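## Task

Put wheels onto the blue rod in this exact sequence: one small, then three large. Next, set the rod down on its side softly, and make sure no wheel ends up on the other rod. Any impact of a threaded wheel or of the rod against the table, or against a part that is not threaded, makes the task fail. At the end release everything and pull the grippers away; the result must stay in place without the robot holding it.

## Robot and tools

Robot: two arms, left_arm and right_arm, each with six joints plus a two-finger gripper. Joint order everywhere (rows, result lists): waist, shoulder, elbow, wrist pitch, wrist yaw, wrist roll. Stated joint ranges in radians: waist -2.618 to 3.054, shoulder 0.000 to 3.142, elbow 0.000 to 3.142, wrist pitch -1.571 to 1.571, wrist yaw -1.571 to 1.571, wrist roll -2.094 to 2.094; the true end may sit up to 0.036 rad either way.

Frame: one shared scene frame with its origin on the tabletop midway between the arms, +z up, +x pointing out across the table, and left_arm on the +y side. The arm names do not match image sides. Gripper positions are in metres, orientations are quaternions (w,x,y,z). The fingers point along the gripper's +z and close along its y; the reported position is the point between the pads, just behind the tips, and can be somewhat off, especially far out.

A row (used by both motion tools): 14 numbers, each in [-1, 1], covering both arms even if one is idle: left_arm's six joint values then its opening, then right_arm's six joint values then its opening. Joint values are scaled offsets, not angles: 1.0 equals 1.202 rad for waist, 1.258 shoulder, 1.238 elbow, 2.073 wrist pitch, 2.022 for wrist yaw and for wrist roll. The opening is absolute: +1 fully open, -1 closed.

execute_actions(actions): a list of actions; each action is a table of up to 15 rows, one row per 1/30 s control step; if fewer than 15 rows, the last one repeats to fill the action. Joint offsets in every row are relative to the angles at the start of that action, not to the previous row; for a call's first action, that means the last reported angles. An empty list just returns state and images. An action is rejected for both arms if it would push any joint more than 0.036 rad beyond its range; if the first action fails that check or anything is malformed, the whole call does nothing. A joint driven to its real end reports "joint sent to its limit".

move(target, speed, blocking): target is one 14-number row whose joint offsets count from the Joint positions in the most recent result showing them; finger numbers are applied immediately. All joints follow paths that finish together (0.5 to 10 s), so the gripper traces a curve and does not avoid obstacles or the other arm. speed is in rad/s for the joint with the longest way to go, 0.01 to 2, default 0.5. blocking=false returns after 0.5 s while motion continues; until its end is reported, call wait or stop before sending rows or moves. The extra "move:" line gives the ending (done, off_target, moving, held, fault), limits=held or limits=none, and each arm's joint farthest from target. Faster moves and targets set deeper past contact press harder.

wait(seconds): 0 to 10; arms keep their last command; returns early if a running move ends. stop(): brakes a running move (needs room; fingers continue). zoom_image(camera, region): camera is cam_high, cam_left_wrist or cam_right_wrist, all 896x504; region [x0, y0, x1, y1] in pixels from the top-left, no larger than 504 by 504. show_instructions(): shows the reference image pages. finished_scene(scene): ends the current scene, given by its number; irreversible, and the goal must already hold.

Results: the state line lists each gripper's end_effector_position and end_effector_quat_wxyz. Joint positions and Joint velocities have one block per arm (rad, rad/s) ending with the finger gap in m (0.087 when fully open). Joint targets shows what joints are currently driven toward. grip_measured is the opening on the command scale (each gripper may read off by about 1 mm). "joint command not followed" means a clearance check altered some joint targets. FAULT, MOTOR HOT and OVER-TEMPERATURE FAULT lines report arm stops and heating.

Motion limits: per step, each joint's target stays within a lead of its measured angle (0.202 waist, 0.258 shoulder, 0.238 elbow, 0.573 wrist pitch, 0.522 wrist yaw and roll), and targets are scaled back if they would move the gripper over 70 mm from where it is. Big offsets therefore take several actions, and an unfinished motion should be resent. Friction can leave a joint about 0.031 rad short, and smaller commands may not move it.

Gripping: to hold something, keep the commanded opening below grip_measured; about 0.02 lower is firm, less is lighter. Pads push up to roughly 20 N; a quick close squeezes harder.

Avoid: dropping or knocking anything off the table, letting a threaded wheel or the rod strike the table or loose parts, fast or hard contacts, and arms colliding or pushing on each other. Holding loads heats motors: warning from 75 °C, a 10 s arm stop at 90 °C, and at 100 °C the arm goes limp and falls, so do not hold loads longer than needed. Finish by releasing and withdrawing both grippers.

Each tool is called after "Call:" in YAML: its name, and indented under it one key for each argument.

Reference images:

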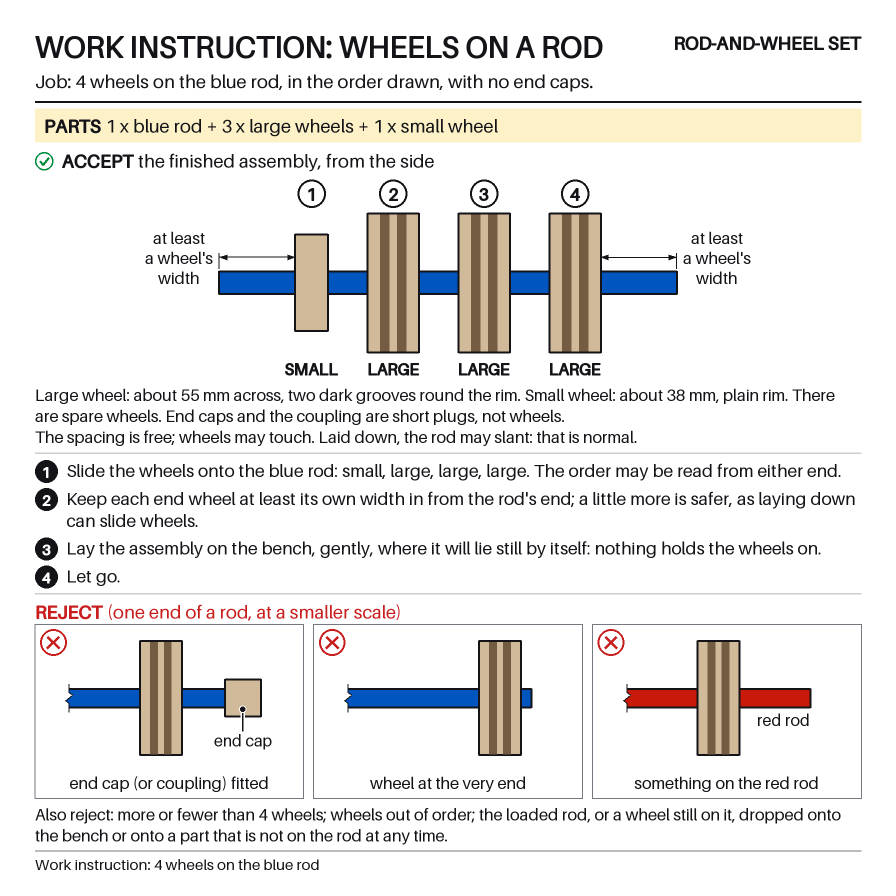

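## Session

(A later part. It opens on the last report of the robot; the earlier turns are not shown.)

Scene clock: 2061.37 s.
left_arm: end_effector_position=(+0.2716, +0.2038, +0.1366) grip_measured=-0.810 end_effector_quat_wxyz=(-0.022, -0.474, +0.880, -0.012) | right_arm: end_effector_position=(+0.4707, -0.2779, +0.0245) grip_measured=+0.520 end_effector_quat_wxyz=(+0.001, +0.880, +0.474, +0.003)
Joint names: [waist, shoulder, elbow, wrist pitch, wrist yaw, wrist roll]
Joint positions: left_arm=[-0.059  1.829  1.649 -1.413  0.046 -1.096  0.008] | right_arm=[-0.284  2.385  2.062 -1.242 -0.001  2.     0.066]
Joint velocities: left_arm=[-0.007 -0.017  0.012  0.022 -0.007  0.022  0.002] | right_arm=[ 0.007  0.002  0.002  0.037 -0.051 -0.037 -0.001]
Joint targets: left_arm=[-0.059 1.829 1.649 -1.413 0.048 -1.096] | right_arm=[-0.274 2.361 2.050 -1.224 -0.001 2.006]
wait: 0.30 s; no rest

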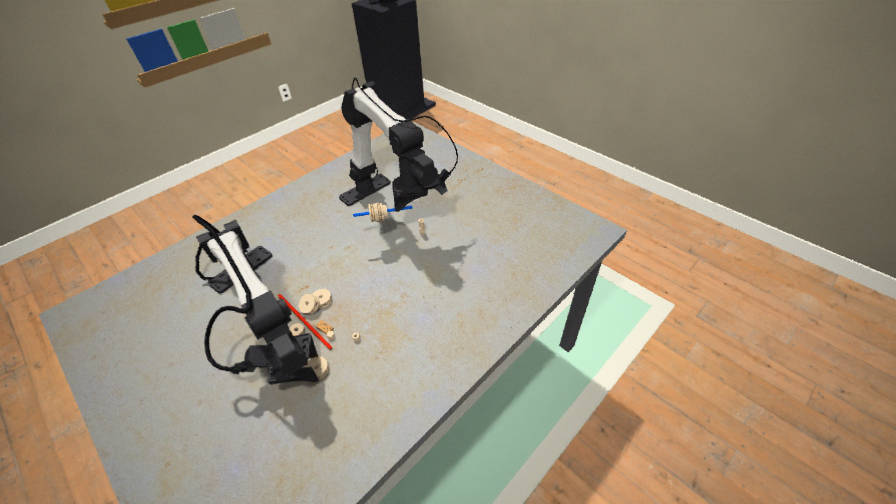

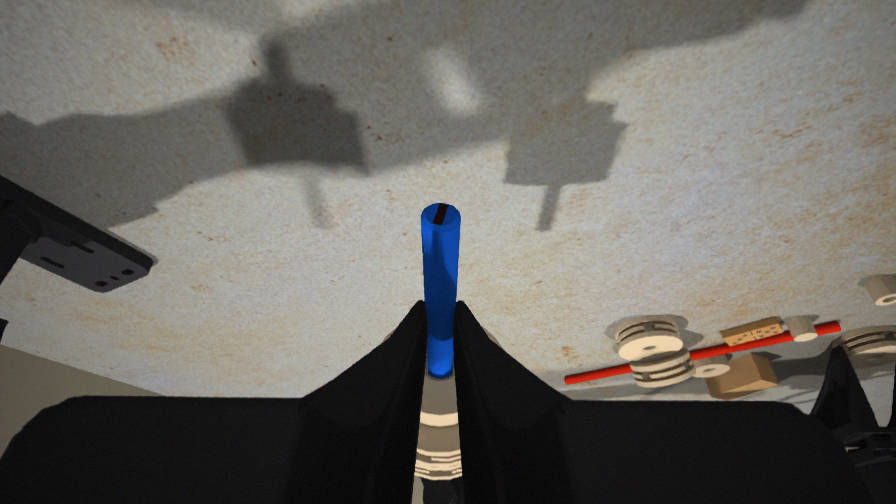

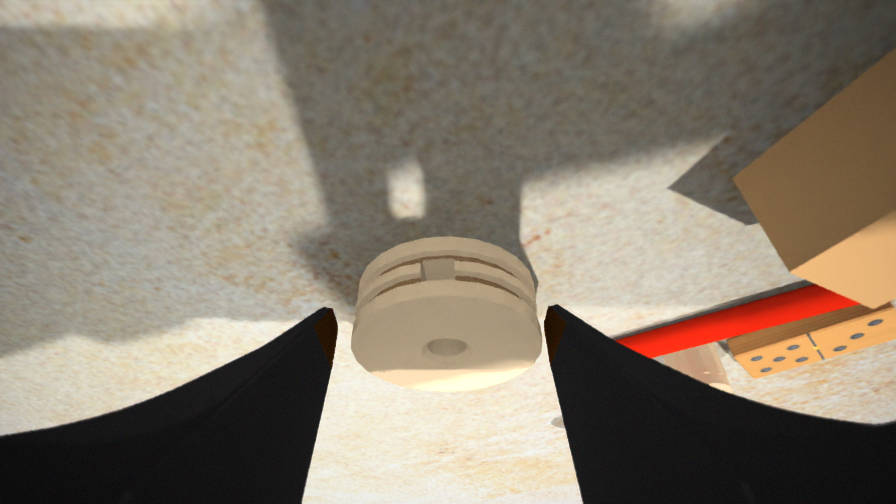

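Call:
execute_actions:
  actions:
    - [[0,0,0,0,0.001,0,-0.84,0.006,-0.019,-0.011,-0.004,0,0.003,0.50],[0,0,0,0,0.001,0,-0.84,0.006,-0.019,-0.012,-0.008,0,0.003,0.47],[0,0,0,0,0.001,0,-0.84,0.006,-0.019,-0.013,-0.008,0,0.003,0.44],[0,0,0,0,0.001,0,-0.84,0.006,-0.019,-0.013,-0.008,0,0.003,0.41],[0,0,0,0,0.001,0,-0.84,0.006,-0.019,-0.013,-0.008,0,0.003,0.39],[0,0,0,0,0.001,0,-0.84,0.006,-0.019,-0.013,-0.008,0,0.003,0.37],[0,0,0,0,0.001,0,-0.84,0.006,-0.019,-0.013,-0.008,0,0.003,0.35],[0,0,0,0,0.001,0,-0.84,0.006,-0.019,-0.013,-0.008,0,0.003,0.33],[0,0,0,0,0.001,0,-0.84,0.006,-0.019,-0.013,-0.008,0,0.003,0.315],[0,0,0,0,0.001,0,-0.84,0.006,-0.019,-0.013,-0.008,0,0.003,0.30],[0,0,0,0,0.001,0,-0.84,0.006,-0.019,-0.013,-0.008,0,0.003,0.285],[0,0,0,0,0.001,0,-0.84,0.006,-0.019,-0.013,-0.008,0,0.003,0.27],[0,0,0,0,0.001,0,-0.84,0.006,-0.019,-0.013,-0.008,0,0.003,0.26],[0,0,0,0,0.001,0,-0.84,0.006,-0.019,-0.013,-0.008,0,0.003,0.25],[0,0,0,0,0.001,0,-0.84,0.006,-0.019,-0.013,-0.008,0,0.003,0.25]]

Call:
zoom_image:
  camera: "cam_right_wrist"
  region: [300, 220, 590, 410]

Scene clock: 2075.90 s.
left_arm: end_effector_position=(+0.2716, +0.2038, +0.1366) grip_measured=-0.810 end_effector_quat_wxyz=(-0.022, -0.474, +0.880, -0.012) | right_arm: end_effector_position=(+0.4697, -0.2778, +0.0245) grip_measured=+0.290 end_effector_quat_wxyz=(+0.000, +0.880, +0.474, +0.001)
Joint names: [waist, shoulder, elbow, wrist pitch, wrist yaw, wrist roll]
Joint positions: left_arm=[-0.059  1.829  1.649 -1.413  0.046 -1.096  0.008] | right_arm=[-0.284  2.385  2.062 -1.246 -0.001  2.     0.056]
Joint velocities: left_arm=[-0.012  0.002  0.017  0.007  0.037  0.022  0.001] | right_arm=[ 0.007  0.002 -0.012  0.022  0.037  0.051 -0.   ]
Joint targets: left_arm=[-0.059 1.829 1.649 -1.413 0.048 -1.096] | right_arm=[-0.276 2.361 2.046 -1.259 -0.001 2.006]

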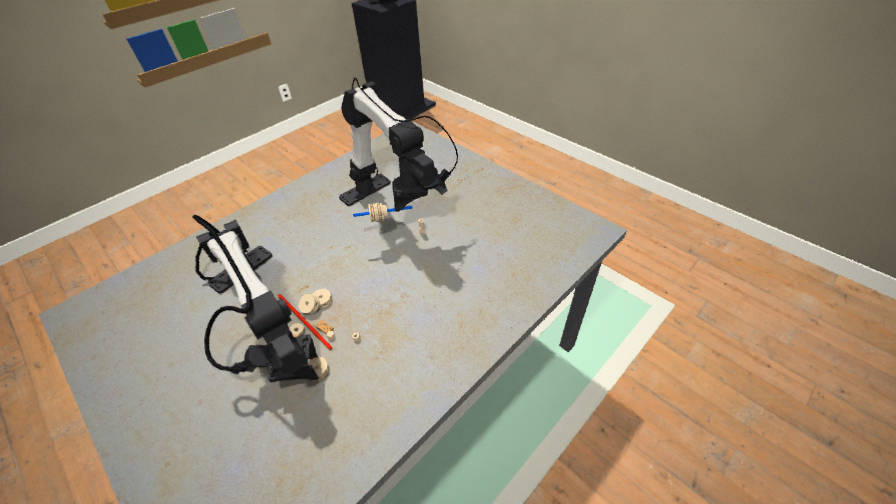

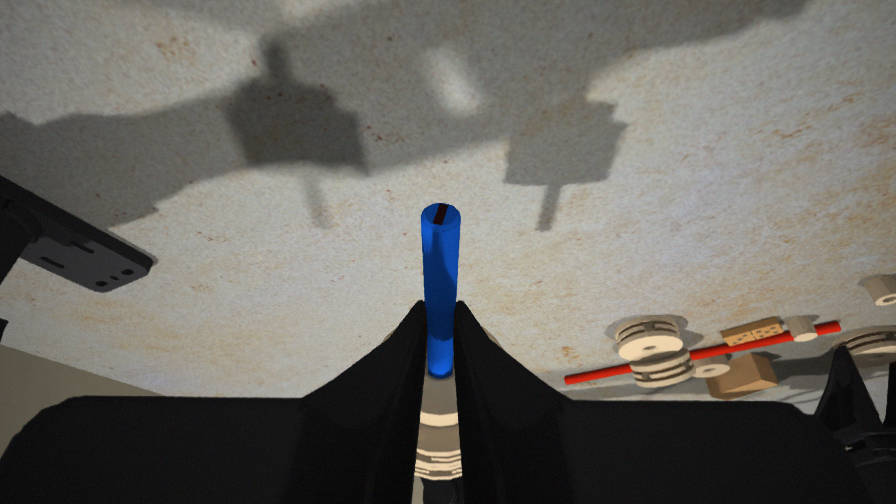

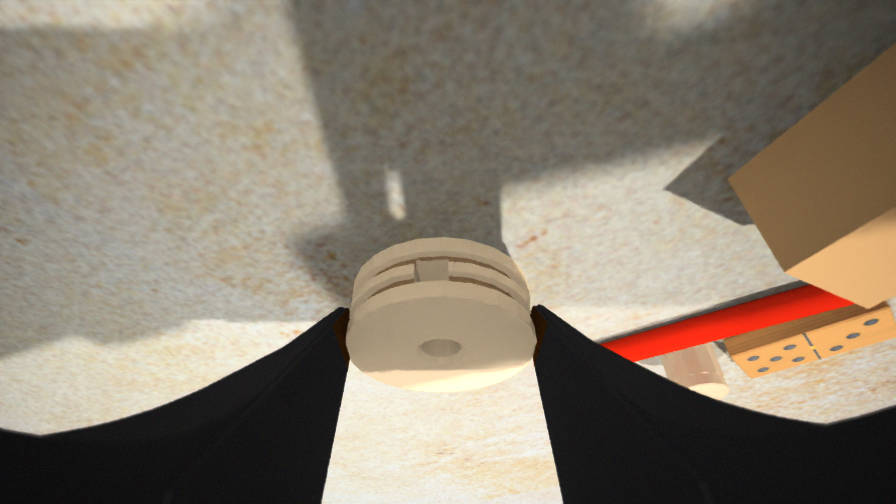

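Region (300, 220, 590, 410) of cam_right_wrist's 896x504 image, scaled by 1.738, with more detail than that image has; it fills the top 330 rows of this view, and the rest is white.

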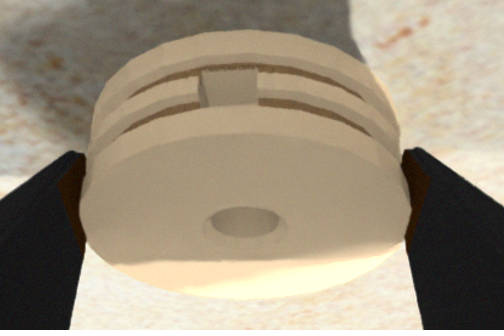

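Call:
execute_actions:
  actions:
    - [[0,0,0,0,0.001,0,-0.84,0.004,-0.019,0.010,-0.010,0,0.003,0.25],[0,0,0,0,0.001,0,-0.84,0.004,-0.020,0.020,-0.014,0,0.003,0.25],[0,0,0,0,0.001,0,-0.84,0.004,-0.022,0.028,-0.019,0,0.003,0.25],[0,0,0,0,0.001,0,-0.84,0.004,-0.025,0.036,-0.024,0,0.003,0.25],[0,0,0,0,0.001,0,-0.84,0.004,-0.029,0.044,-0.029,0,0.003,0.25],[0,0,0,0,0.001,0,-0.84,0.004,-0.034,0.052,-0.034,0,0.003,0.25],[0,0,0,0,0.001,0,-0.84,0.004,-0.040,0.060,-0.039,0,0.003,0.25],[0,0,0,0,0.001,0,-0.84,0.004,-0.046,0.067,-0.044,0,0.003,0.25],[0,0,0,0,0.001,0,-0.84,0.004,-0.052,0.073,-0.048,0,0.003,0.25],[0,0,0,0,0.001,0,-0.84,0.004,-0.058,0.078,-0.052,0,0.003,0.25],[0,0,0,0,0.001,0,-0.84,0.004,-0.064,0.082,-0.055,0,0.003,0.25],[0,0,0,0,0.001,0,-0.84,0.004,-0.070,0.085,-0.057,0,0.003,0.25],[0,0,0,0,0.001,0,-0.84,0.004,-0.075,0.087,-0.058,0,0.003,0.25],[0,0,0,0,0.001,0,-0.84,0.004,-0.079,0.088,-0.058,0,0.003,0.25],[0,0,0,0,0.001,0,-0.84,0.004,-0.082,0.088,-0.058,0,0.003,0.25]]

Scene clock: 2090.53 s.
left_arm: end_effector_position=(+0.2716, +0.2038, +0.1366) grip_measured=-0.810 end_effector_quat_wxyz=(-0.022, -0.474, +0.880, -0.012) | right_arm: end_effector_position=(+0.4736, -0.2784, +0.0796) grip_measured=+0.290 end_effector_quat_wxyz=(+0.021, +0.880, +0.474, +0.029)
Joint names: [waist, shoulder, elbow, wrist pitch, wrist yaw, wrist roll]
Joint positions: left_arm=[-0.059  1.829  1.649 -1.413  0.046 -1.096  0.008] | right_arm=[-0.284  2.314  2.15  -1.335 -0.001  2.     0.056]
Joint velocities: left_arm=[-0.012 -0.007  0.012  0.037 -0.066  0.022 -0.001] | right_arm=[ 0.002 -0.281  0.11  -0.139 -0.022 -0.125  0.001]
Joint targets: left_arm=[-0.059 1.829 1.649 -1.413 0.048 -1.096] | right_arm=[-0.279 2.282 2.171 -1.366 -0.001 2.006]

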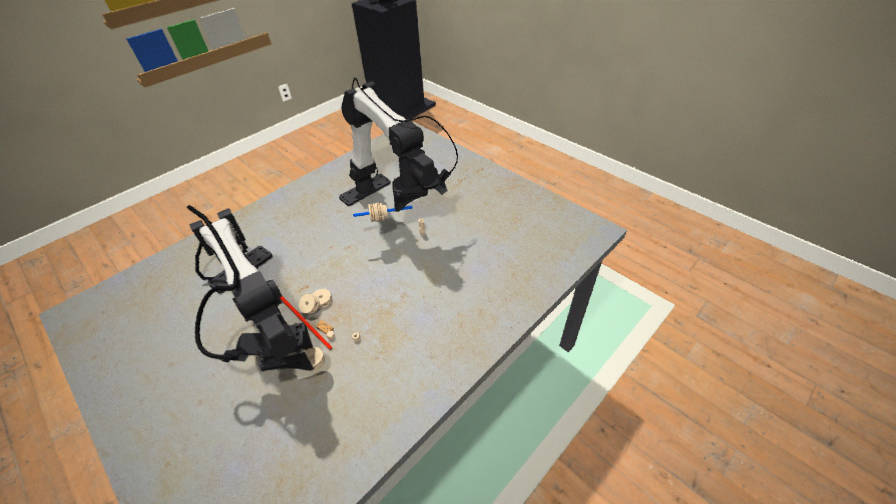

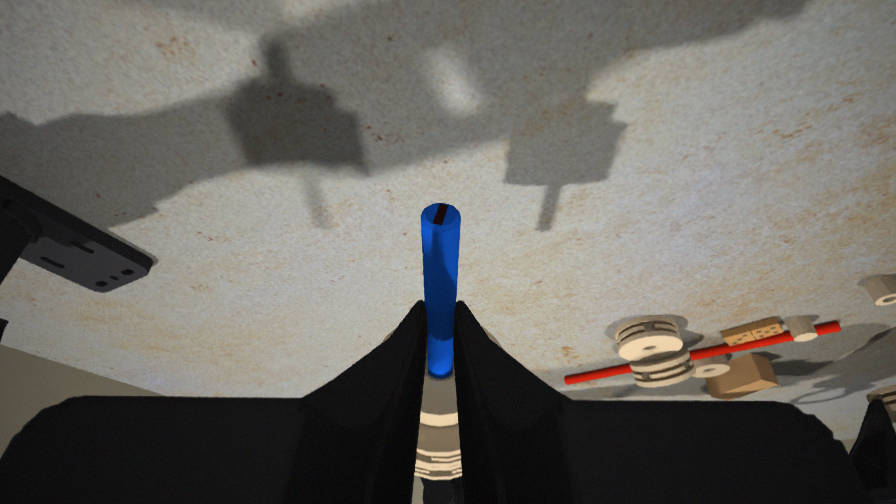

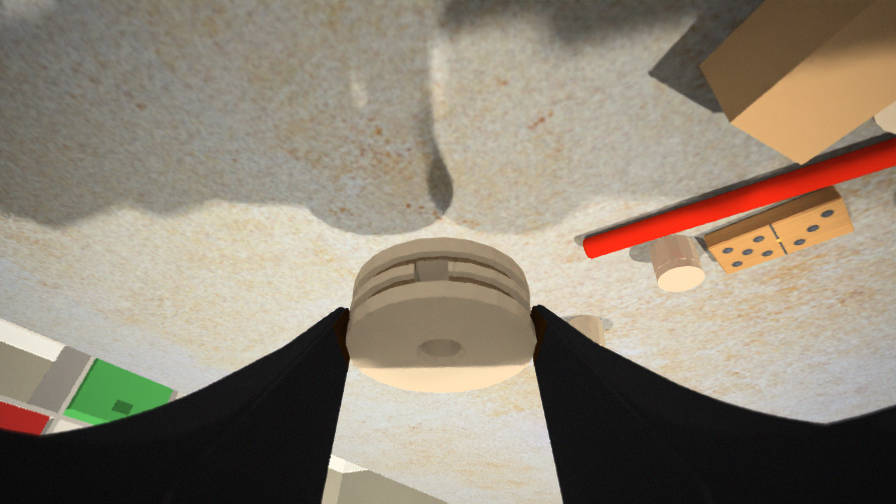

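Call:
move:
  target: [0,0,0,0,0.001,0,-0.84,0.361,-0.647,-0.719,0.475,0,-0.643,0.25]
  speed: 1.3

Scene clock: 2110.67 s.
left_arm: end_effector_position=(+0.2716, +0.2038, +0.1366) grip_measured=-0.810 end_effector_quat_wxyz=(-0.022, -0.474, +0.880, -0.012) | right_arm: end_effector_position=(+0.4062, -0.0955, +0.2039) grip_measured=+0.290 end_effector_quat_wxyz=(+0.402, +0.190, +0.870, +0.215)
Joint names: [waist, shoulder, elbow, wrist pitch, wrist yaw, wrist roll]
Joint positions: left_arm=[-0.059  1.829  1.649 -1.413  0.046 -1.096  0.008] | right_arm=[ 0.145  1.517  1.27  -0.378 -0.001  0.707  0.056]
Joint velocities: left_arm=[-0.002  0.012  0.007 -0.037 -0.037 -0.007 -0.   ] | right_arm=[ 0.022  0.007 -0.002  0.037 -0.022 -0.022 -0.001]
Joint targets: left_arm=[-0.059 1.829 1.649 -1.413 0.048 -1.096] | right_arm=[0.150 1.499 1.260 -0.351 -0.001 0.700]
move: off_target (right_arm); limits=none; left_arm: farthest joint: the wrist yaw, 0.002 radians from its target (0.002 radians at the start); right_arm: farthest joint: the wrist pitch, 0.027 radians from its target (1.004 radians at the start)

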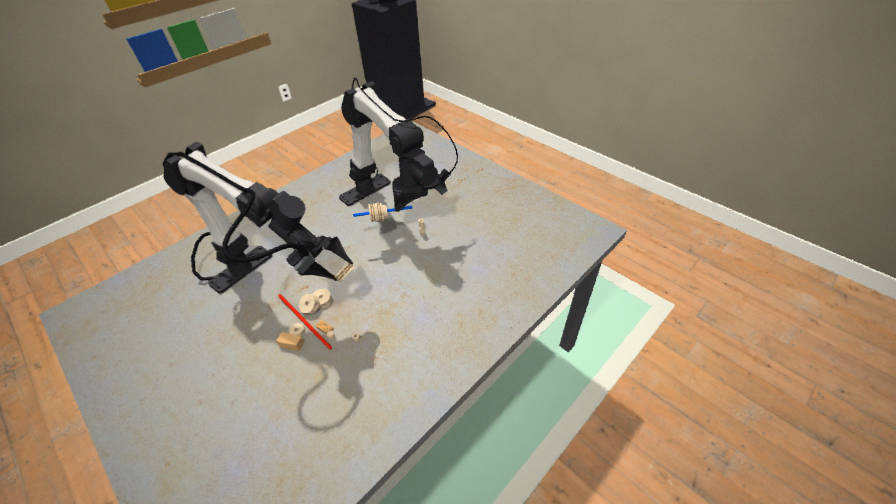

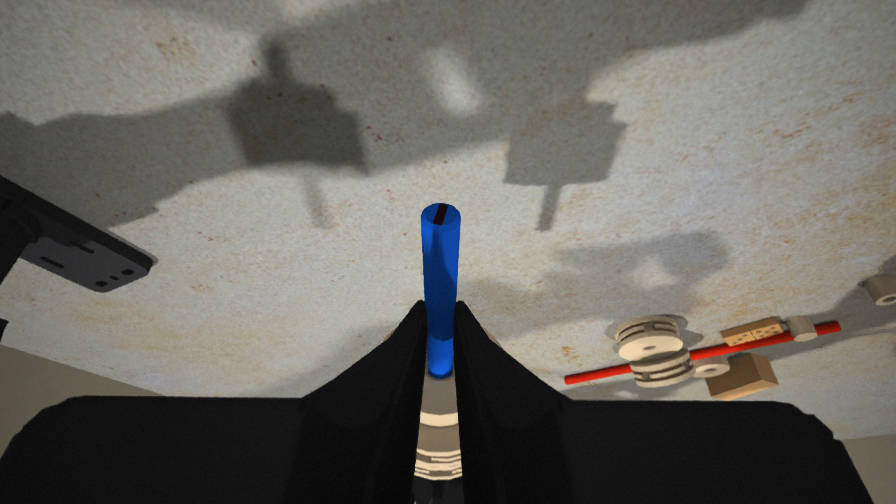

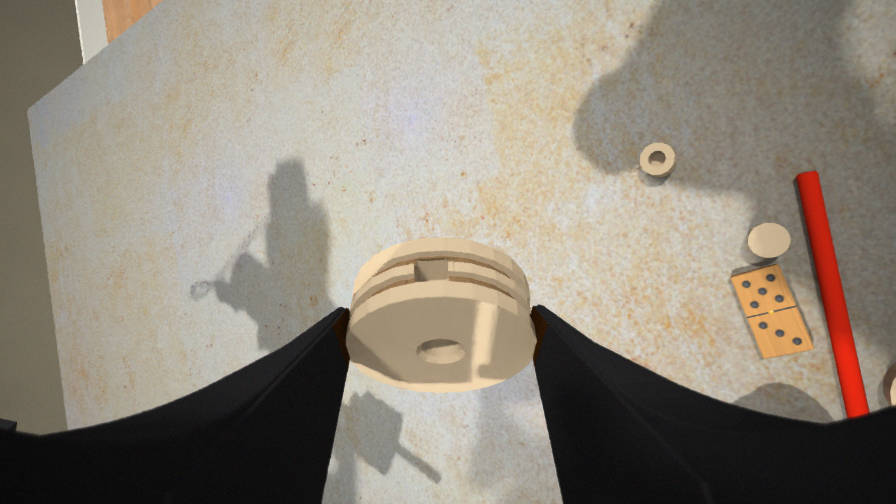

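Call:
move:
  target: [0,0,0,0,0.001,0,-0.84,0.6173,-0.4002,-0.8549,0.5567,0,-0.3531,0.25]
  speed: 1.1

Scene clock: 2117.30 s.
left_arm: end_effector_position=(+0.2716, +0.2038, +0.1366) grip_measured=-0.810 end_effector_quat_wxyz=(-0.022, -0.474, +0.880, -0.012) | right_arm: end_effector_position=(+0.1707, +0.0484, +0.1447) grip_measured=+0.290 end_effector_quat_wxyz=(+0.597, -0.354, +0.640, +0.330)
Joint names: [waist, shoulder, elbow, wrist pitch, wrist yaw, wrist roll]
Joint positions: left_arm=[-0.059  1.829  1.649 -1.413  0.046 -1.096  0.008] | right_arm=[ 0.879  1.034  0.219  0.746 -0.    -0.     0.056]
Joint velocities: left_arm=[-0.007 -0.002 -0.002 -0.007  0.051  0.022  0.   ] | right_arm=[ 0.012 -0.007 -0.012 -0.022  0.051 -0.022  0.   ]
Joint targets: left_arm=[-0.059 1.829 1.649 -1.413 0.048 -1.096] | right_arm=[0.887 1.014 0.212 0.776 -0.000 -0.007]
move: off_target (right_arm); limits=none; left_arm: farthest joint: the wrist yaw, 0.002 radians from its target (0.002 radians at the start); right_arm: farthest joint: the wrist pitch, 0.030 radians from its target (1.153 radians at the start)

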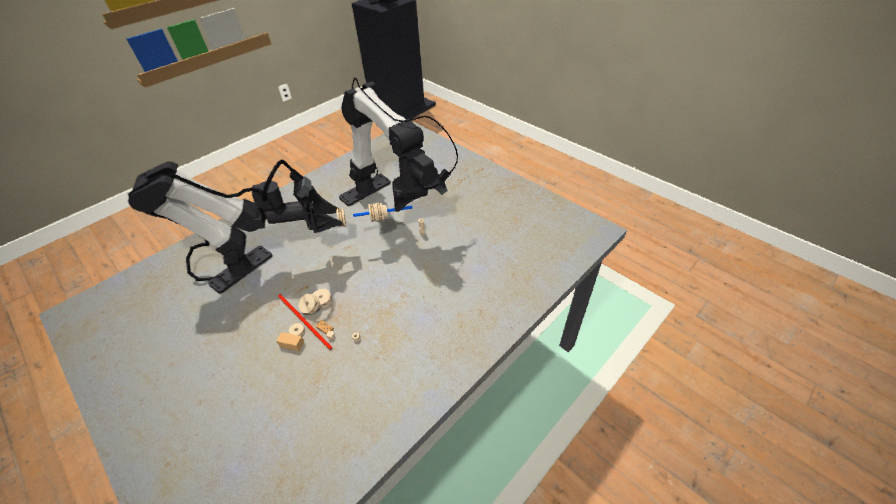

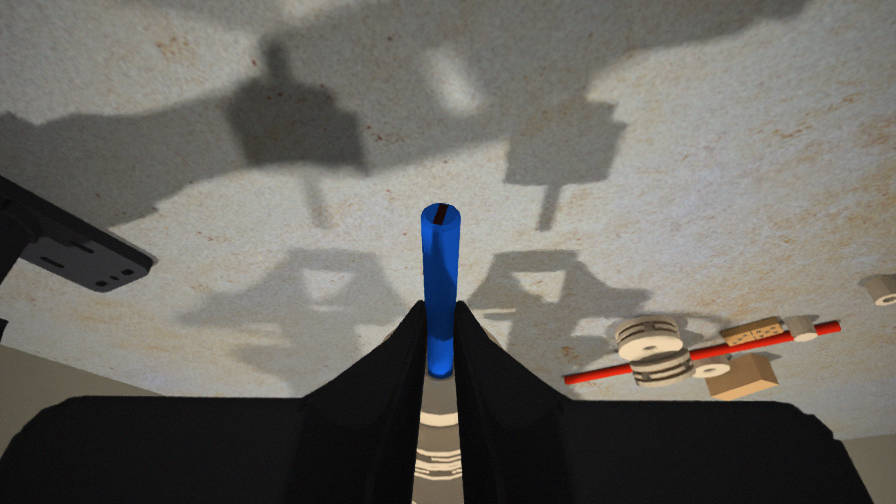

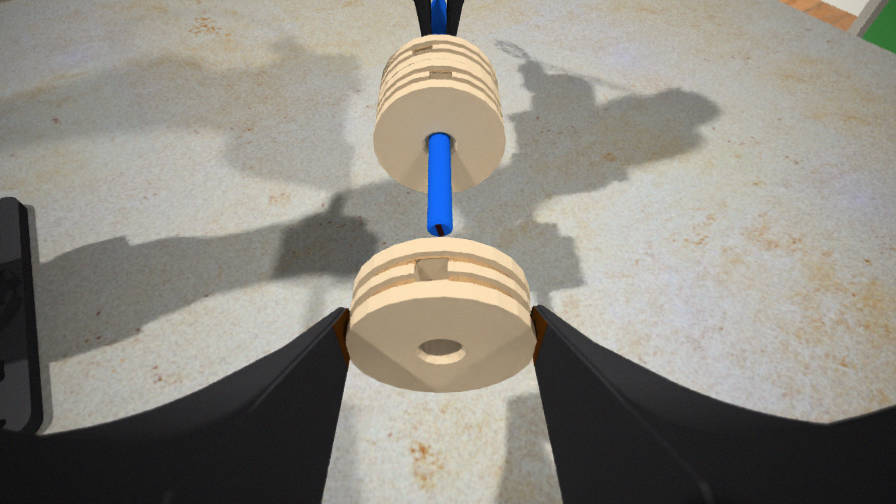

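Call:
execute_actions:
  actions:
    - [[0,0,0,0,0.001,0,-0.84,0.006,0.008,0.012,0.020,0,-0.002,0.25],[0,0,0,0,0.001,0,-0.84,0.006,0.018,0.020,0.023,0,-0.002,0.25],[0,0,0,0,0.001,0,-0.84,0.006,0.027,0.024,0.026,0,-0.002,0.25],[0,0,0,0,0.001,0,-0.84,0.006,0.036,0.028,0.029,0,-0.002,0.25],[0,0,0,0,0.001,0,-0.84,0.006,0.045,0.032,0.032,0,-0.002,0.25],[0,0,0,0,0.001,0,-0.84,0.006,0.054,0.036,0.035,0,-0.002,0.25],[0,0,0,0,0.001,0,-0.84,0.006,0.063,0.040,0.038,0,-0.002,0.25],[0,0,0,0,0.001,0,-0.84,0.006,0.072,0.044,0.041,0,-0.002,0.25],[0,0,0,0,0.001,0,-0.84,0.006,0.080,0.048,0.044,0,-0.002,0.25],[0,0,0,0,0.001,0,-0.84,0.006,0.088,0.052,0.046,0,-0.002,0.25],[0,0,0,0,0.001,0,-0.84,0.006,0.095,0.055,0.0477,0,-0.002,0.25],[0,0,0,0,0.001,0,-0.84,0.006,0.101,0.058,0.0477,0,-0.002,0.25],[0,0,0,0,0.001,0,-0.84,0.006,0.105,0.0597,0.0477,0,-0.002,0.25],[0,0,0,0,0.001,0,-0.84,0.006,0.1075,0.0605,0.0477,0,-0.002,0.25],[0,0,0,0,0.001,0,-0.84,0.006,0.1075,0.0605,0.0477,0,-0.002,0.25]]

Call:
wait:
  seconds: 0.4

Call:
zoom_image:
  camera: "cam_high"
  region: [310, 180, 430, 250]

Call:
zoom_image:
  camera: "cam_left_wrist"
  region: [380, 390, 500, 504]

Scene clock: 2150.83 s.
left_arm: end_effector_position=(+0.2716, +0.2038, +0.1366) grip_measured=-0.810 end_effector_quat_wxyz=(-0.022, -0.474, +0.880, -0.012) | right_arm: end_effector_position=(+0.1802, +0.0635, +0.1445) grip_measured=+0.290 end_effector_quat_wxyz=(+0.596, -0.354, +0.641, +0.329)
Joint names: [waist, shoulder, elbow, wrist pitch, wrist yaw, wrist roll]
Joint positions: left_arm=[-0.059  1.829  1.649 -1.413  0.046 -1.096  0.008] | right_arm=[ 0.879  1.151  0.272  0.807 -0.    -0.     0.056]
Joint velocities: left_arm=[-0.007 -0.017  0.012  0.007  0.037 -0.007 -0.001] | right_arm=[-0.017  0.085  0.022  0.007 -0.051 -0.007 -0.001]
Joint targets: left_arm=[-0.059 1.829 1.649 -1.413 0.048 -1.096] | right_arm=[0.887 1.169 0.295 0.845 -0.000 -0.004]

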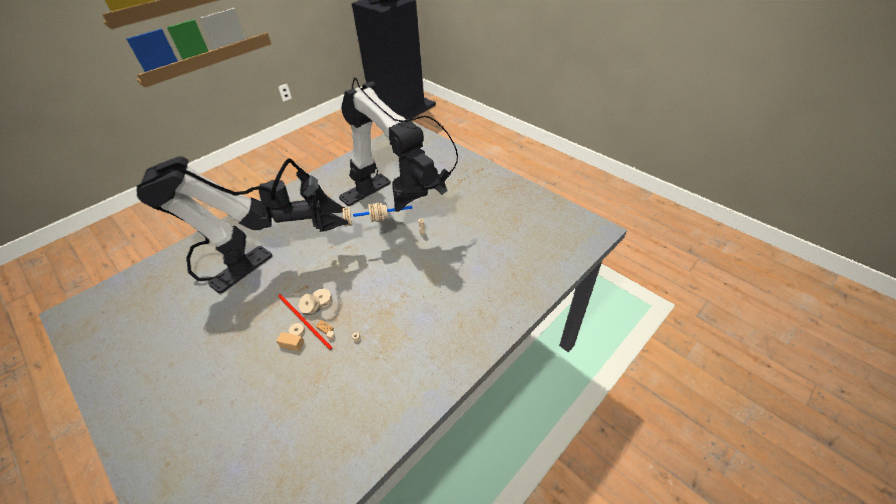

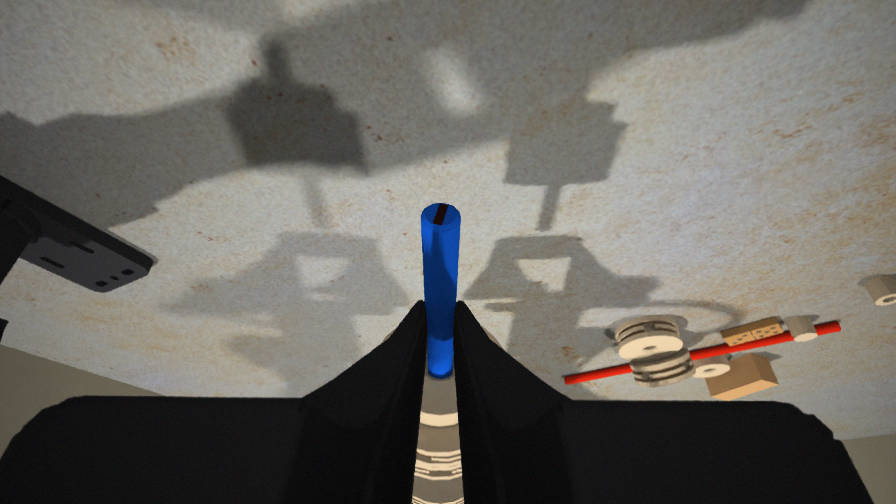

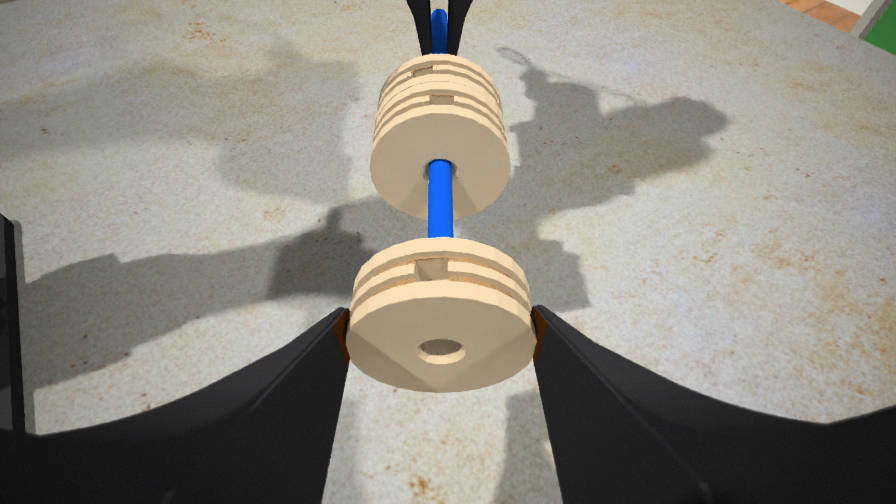

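Scene clock: 2151.23 s.
left_arm: end_effector_position=(+0.2716, +0.2038, +0.1366) grip_measured=-0.810 end_effector_quat_wxyz=(-0.022, -0.474, +0.880, -0.012) | right_arm: end_effector_position=(+0.1806, +0.0642, +0.1457) grip_measured=+0.290 end_effector_quat_wxyz=(+0.598, -0.354, +0.639, +0.330)
Joint names: [waist, shoulder, elbow, wrist pitch, wrist yaw, wrist roll]
Joint positions: left_arm=[-0.059  1.829  1.649 -1.413  0.046 -1.096  0.008] | right_arm=[ 0.879  1.155  0.272  0.815 -0.    -0.     0.056]
Joint velocities: left_arm=[-0.012  0.012 -0.002 -0.037  0.022  0.022 -0.001] | right_arm=[-0.017 -0.027  0.002 -0.022 -0.007 -0.095  0.001]
Joint targets: left_arm=[-0.059 1.829 1.649 -1.413 0.048 -1.096] | right_arm=[0.887 1.169 0.294 0.845 -0.000 -0.004]
wait: 0.40 s; no rest

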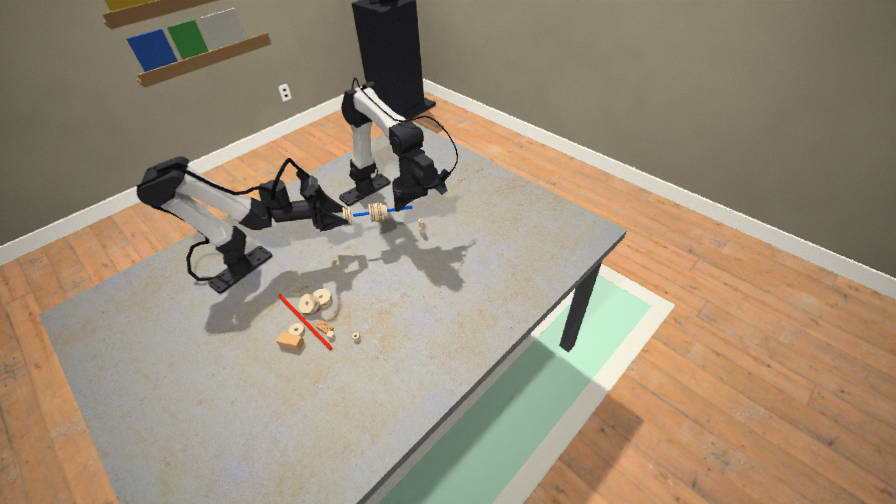

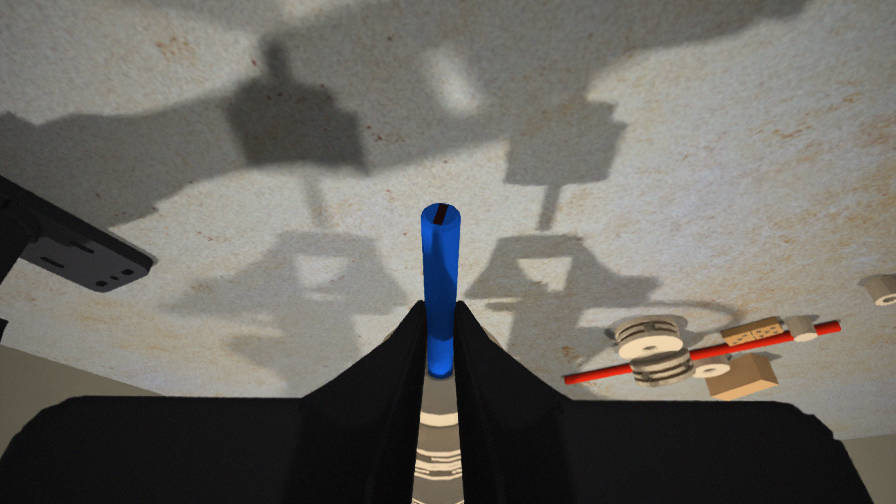

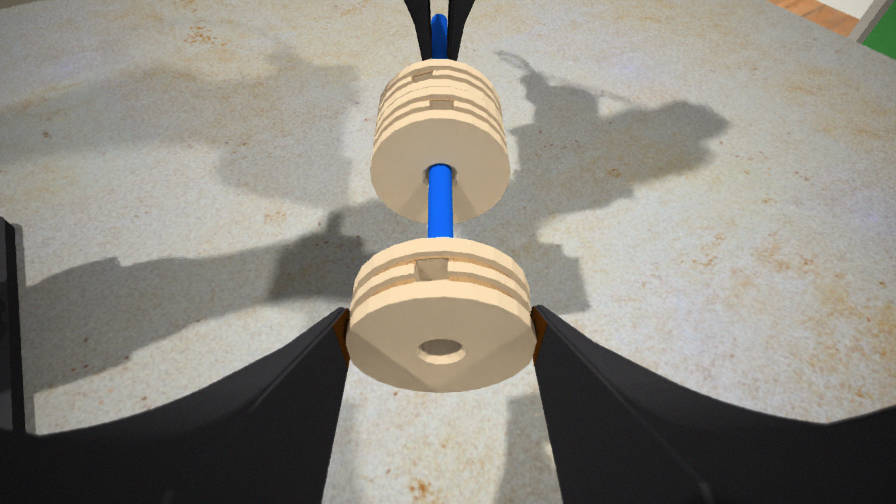

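Region (310, 180, 430, 250) of cam_high's 896x504 image, scaled by 4.200, with more detail than that image has; it fills the top 294 rows of this view, and the rest is white.

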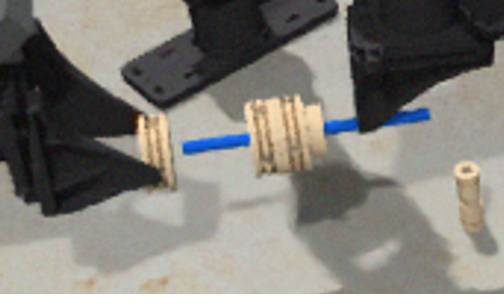

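Region (380, 390, 500, 504) of cam_left_wrist's 896x504 image, scaled by 4.200, with more detail than that image has; it fills the top 479 rows of this view, and the rest is white.

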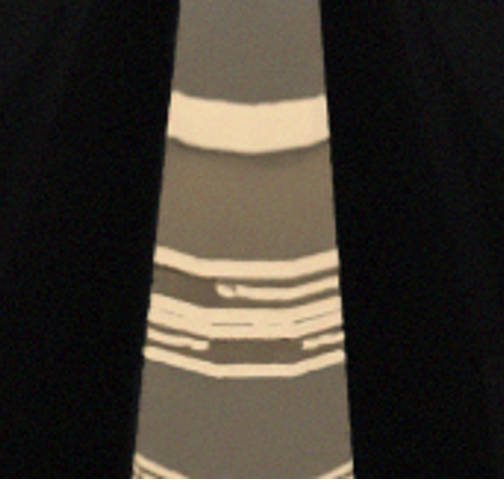

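Call:
zoom_image:
  camera: "cam_left_wrist"
  region: [400, 454, 480, 504]

Call:
zoom_image:
  camera: "cam_high"
  region: [335, 195, 395, 230]

Region (400, 454, 480, 504) of cam_left_wrist's 896x504 image, scaled by 6.300, with more detail than that image has; it fills the top 315 rows of this view, and the rest is white.

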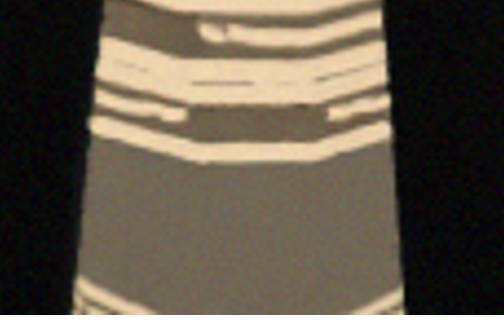

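Region (335, 195, 395, 230) of cam_high's 896x504 image, scaled by 8.400, with more detail than that image has; it fills the top 294 rows of this view, and the rest is white.

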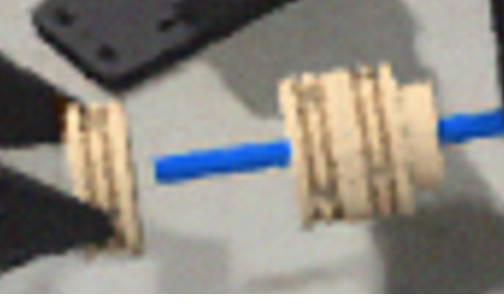

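Call:
execute_actions:
  actions:
    - [[0,0,0,0,0.001,0,-0.84,0.006,0.013,0.020,0.017,0,-0.002,0.25],[0,0,0,0,0.001,0,-0.84,0.006,0.016,0.022,0.018,0,-0.002,0.25],[0,0,0,0,0.001,0,-0.84,0.006,0.019,0.024,0.019,0,-0.002,0.25],[0,0,0,0,0.001,0,-0.84,0.006,0.022,0.026,0.020,0,-0.002,0.25],[0,0,0,0,0.001,0,-0.84,0.006,0.025,0.028,0.021,0,-0.002,0.25],[0,0,0,0,0.001,0,-0.84,0.006,0.028,0.030,0.022,0,-0.002,0.25],[0,0,0,0,0.001,0,-0.84,0.006,0.031,0.031,0.023,0,-0.002,0.25],[0,0,0,0,0.001,0,-0.84,0.006,0.034,0.032,0.024,0,-0.002,0.25],[0,0,0,0,0.001,0,-0.84,0.006,0.036,0.033,0.025,0,-0.002,0.25],[0,0,0,0,0.001,0,-0.84,0.006,0.038,0.034,0.025,0,-0.002,0.25],[0,0,0,0,0.001,0,-0.84,0.006,0.0395,0.0346,0.025,0,-0.002,0.25],[0,0,0,0,0.001,0,-0.84,0.006,0.0408,0.0346,0.0245,0,-0.002,0.25],[0,0,0,0,0.001,0,-0.84,0.006,0.0408,0.0346,0.024,0,-0.002,0.25],[0,0,0,0,0.001,0,-0.84,0.006,0.0408,0.0346,0.0233,0,-0.002,0.25],[0,0,0,0,0.001,0,-0.84,0.006,0.0408,0.0346,0.0233,0,-0.002,0.25]]

Call:
wait:
  seconds: 0.2

Call:
zoom_image:
  camera: "cam_left_wrist"
  region: [400, 454, 480, 504]

Call:
zoom_image:
  camera: "cam_high"
  region: [335, 195, 395, 230]

Scene clock: 2192.43 s.
left_arm: end_effector_position=(+0.2716, +0.2038, +0.1366) grip_measured=-0.810 end_effector_quat_wxyz=(-0.022, -0.474, +0.880, -0.012) | right_arm: end_effector_position=(+0.1841, +0.0699, +0.1473) grip_measured=+0.290 end_effector_quat_wxyz=(+0.599, -0.353, +0.638, +0.331)
Joint names: [waist, shoulder, elbow, wrist pitch, wrist yaw, wrist roll]
Joint positions: left_arm=[-0.059  1.829  1.649 -1.413  0.046 -1.096  0.008] | right_arm=[ 0.879  1.191  0.293  0.835 -0.    -0.     0.056]
Joint velocities: left_arm=[-0.012 -0.017 -0.022 -0.007 -0.066 -0.066 -0.   ] | right_arm=[-0.012 -0.007 -0.002 -0.007 -0.081  0.066 -0.   ]
Joint targets: left_arm=[-0.059 1.829 1.649 -1.413 0.048 -1.096] | right_arm=[0.887 1.206 0.315 0.864 -0.000 -0.005]

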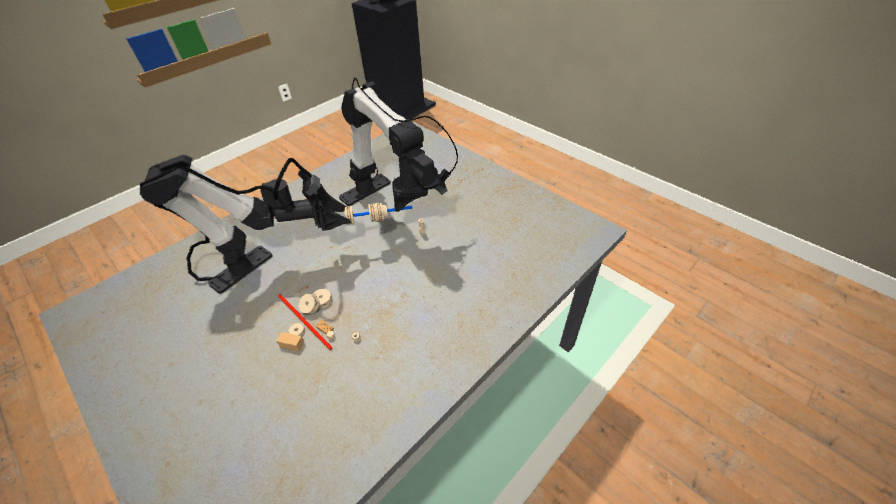

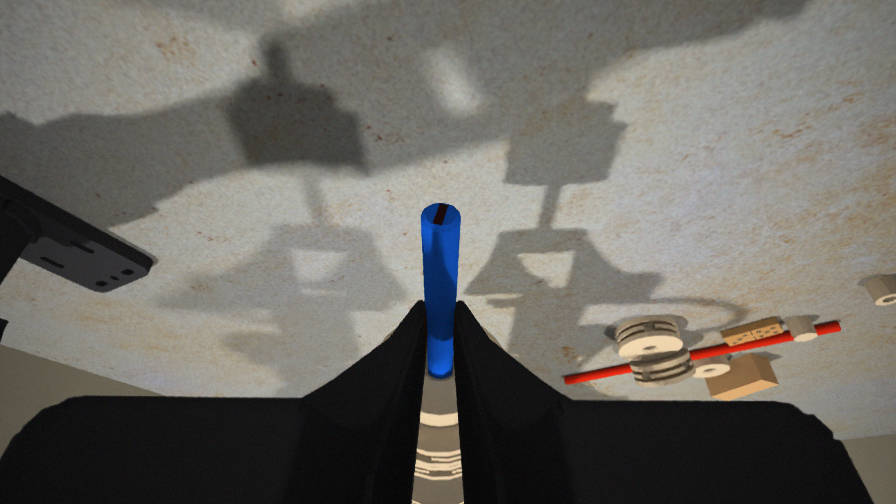

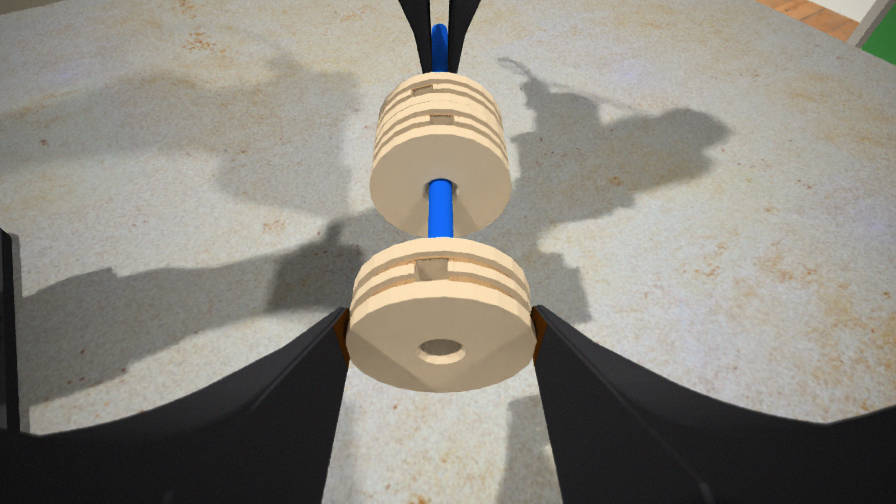

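Scene clock: 2192.63 s.
left_arm: end_effector_position=(+0.2716, +0.2038, +0.1366) grip_measured=-0.810 end_effector_quat_wxyz=(-0.022, -0.474, +0.880, -0.012) | right_arm: end_effector_position=(+0.1842, +0.0699, +0.1472) grip_measured=+0.290 end_effector_quat_wxyz=(+0.599, -0.353, +0.638, +0.331)
Joint names: [waist, shoulder, elbow, wrist pitch, wrist yaw, wrist roll]
Joint positions: left_arm=[-0.059  1.829  1.649 -1.413  0.046 -1.096  0.008] | right_arm=[ 0.879  1.191  0.293  0.835 -0.    -0.     0.056]
Joint velocities: left_arm=[ 0.022 -0.007  0.012  0.037  0.007 -0.066  0.   ] | right_arm=[ 0.002  0.017  0.002 -0.037  0.037  0.007  0.   ]
Joint targets: left_arm=[-0.059 1.829 1.649 -1.413 0.048 -1.096] | right_arm=[0.887 1.206 0.315 0.864 -0.000 -0.005]
wait: 0.20 s; at rest by 0.17 s

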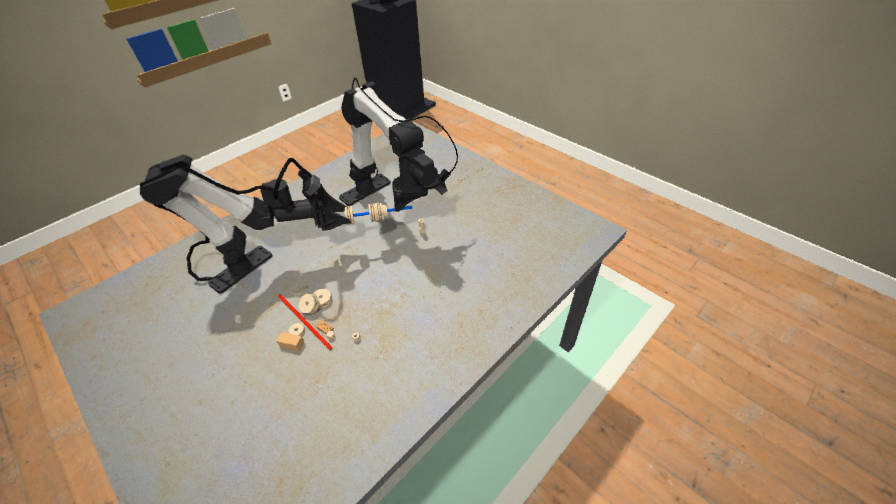

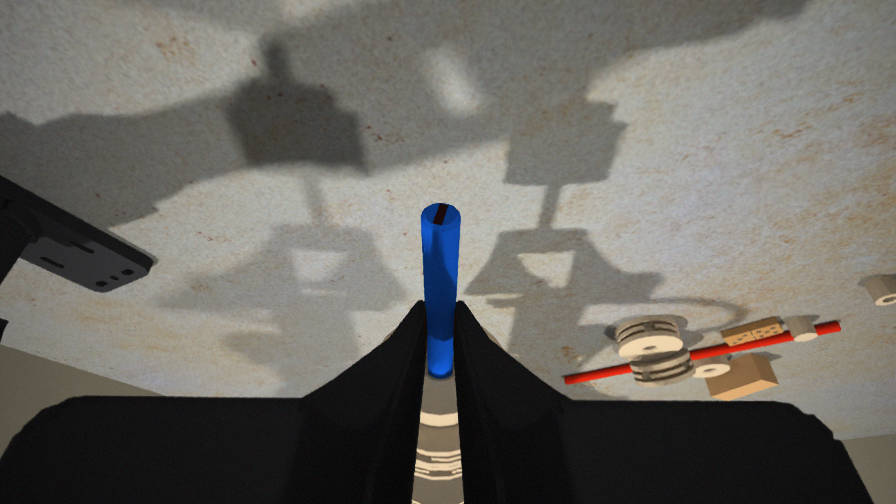

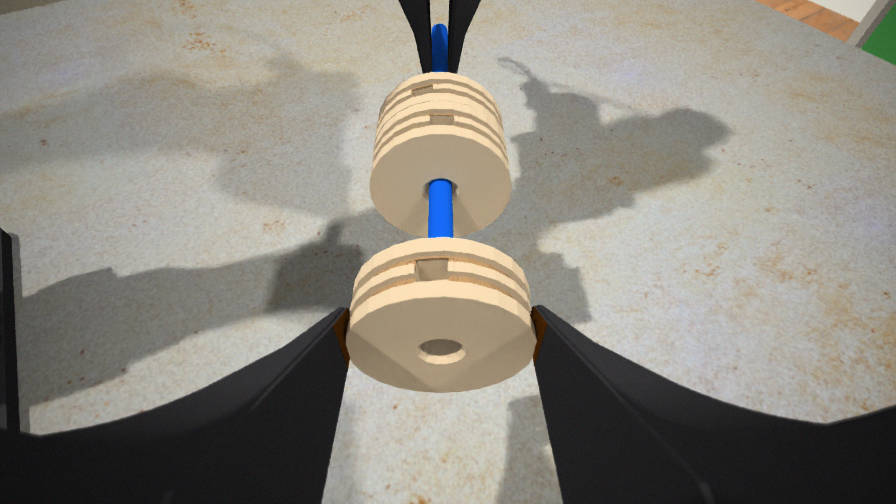

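Region (400, 454, 480, 504) of cam_left_wrist's 896x504 image, scaled by 6.300, with more detail than that image has; it fills the top 315 rows of this view, and the rest is white.

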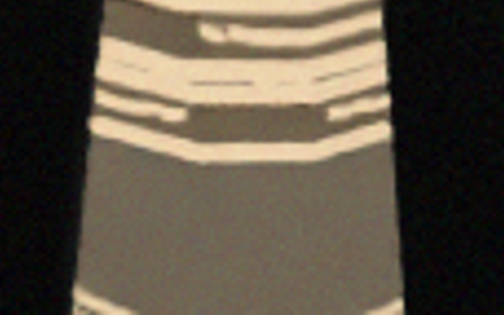

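Region (335, 195, 395, 230) of cam_high's 896x504 image, scaled by 8.400, with more detail than that image has; it fills the top 294 rows of this view, and the rest is white.

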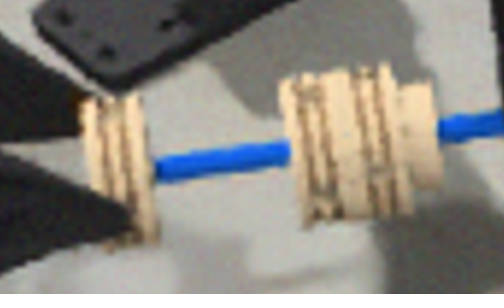

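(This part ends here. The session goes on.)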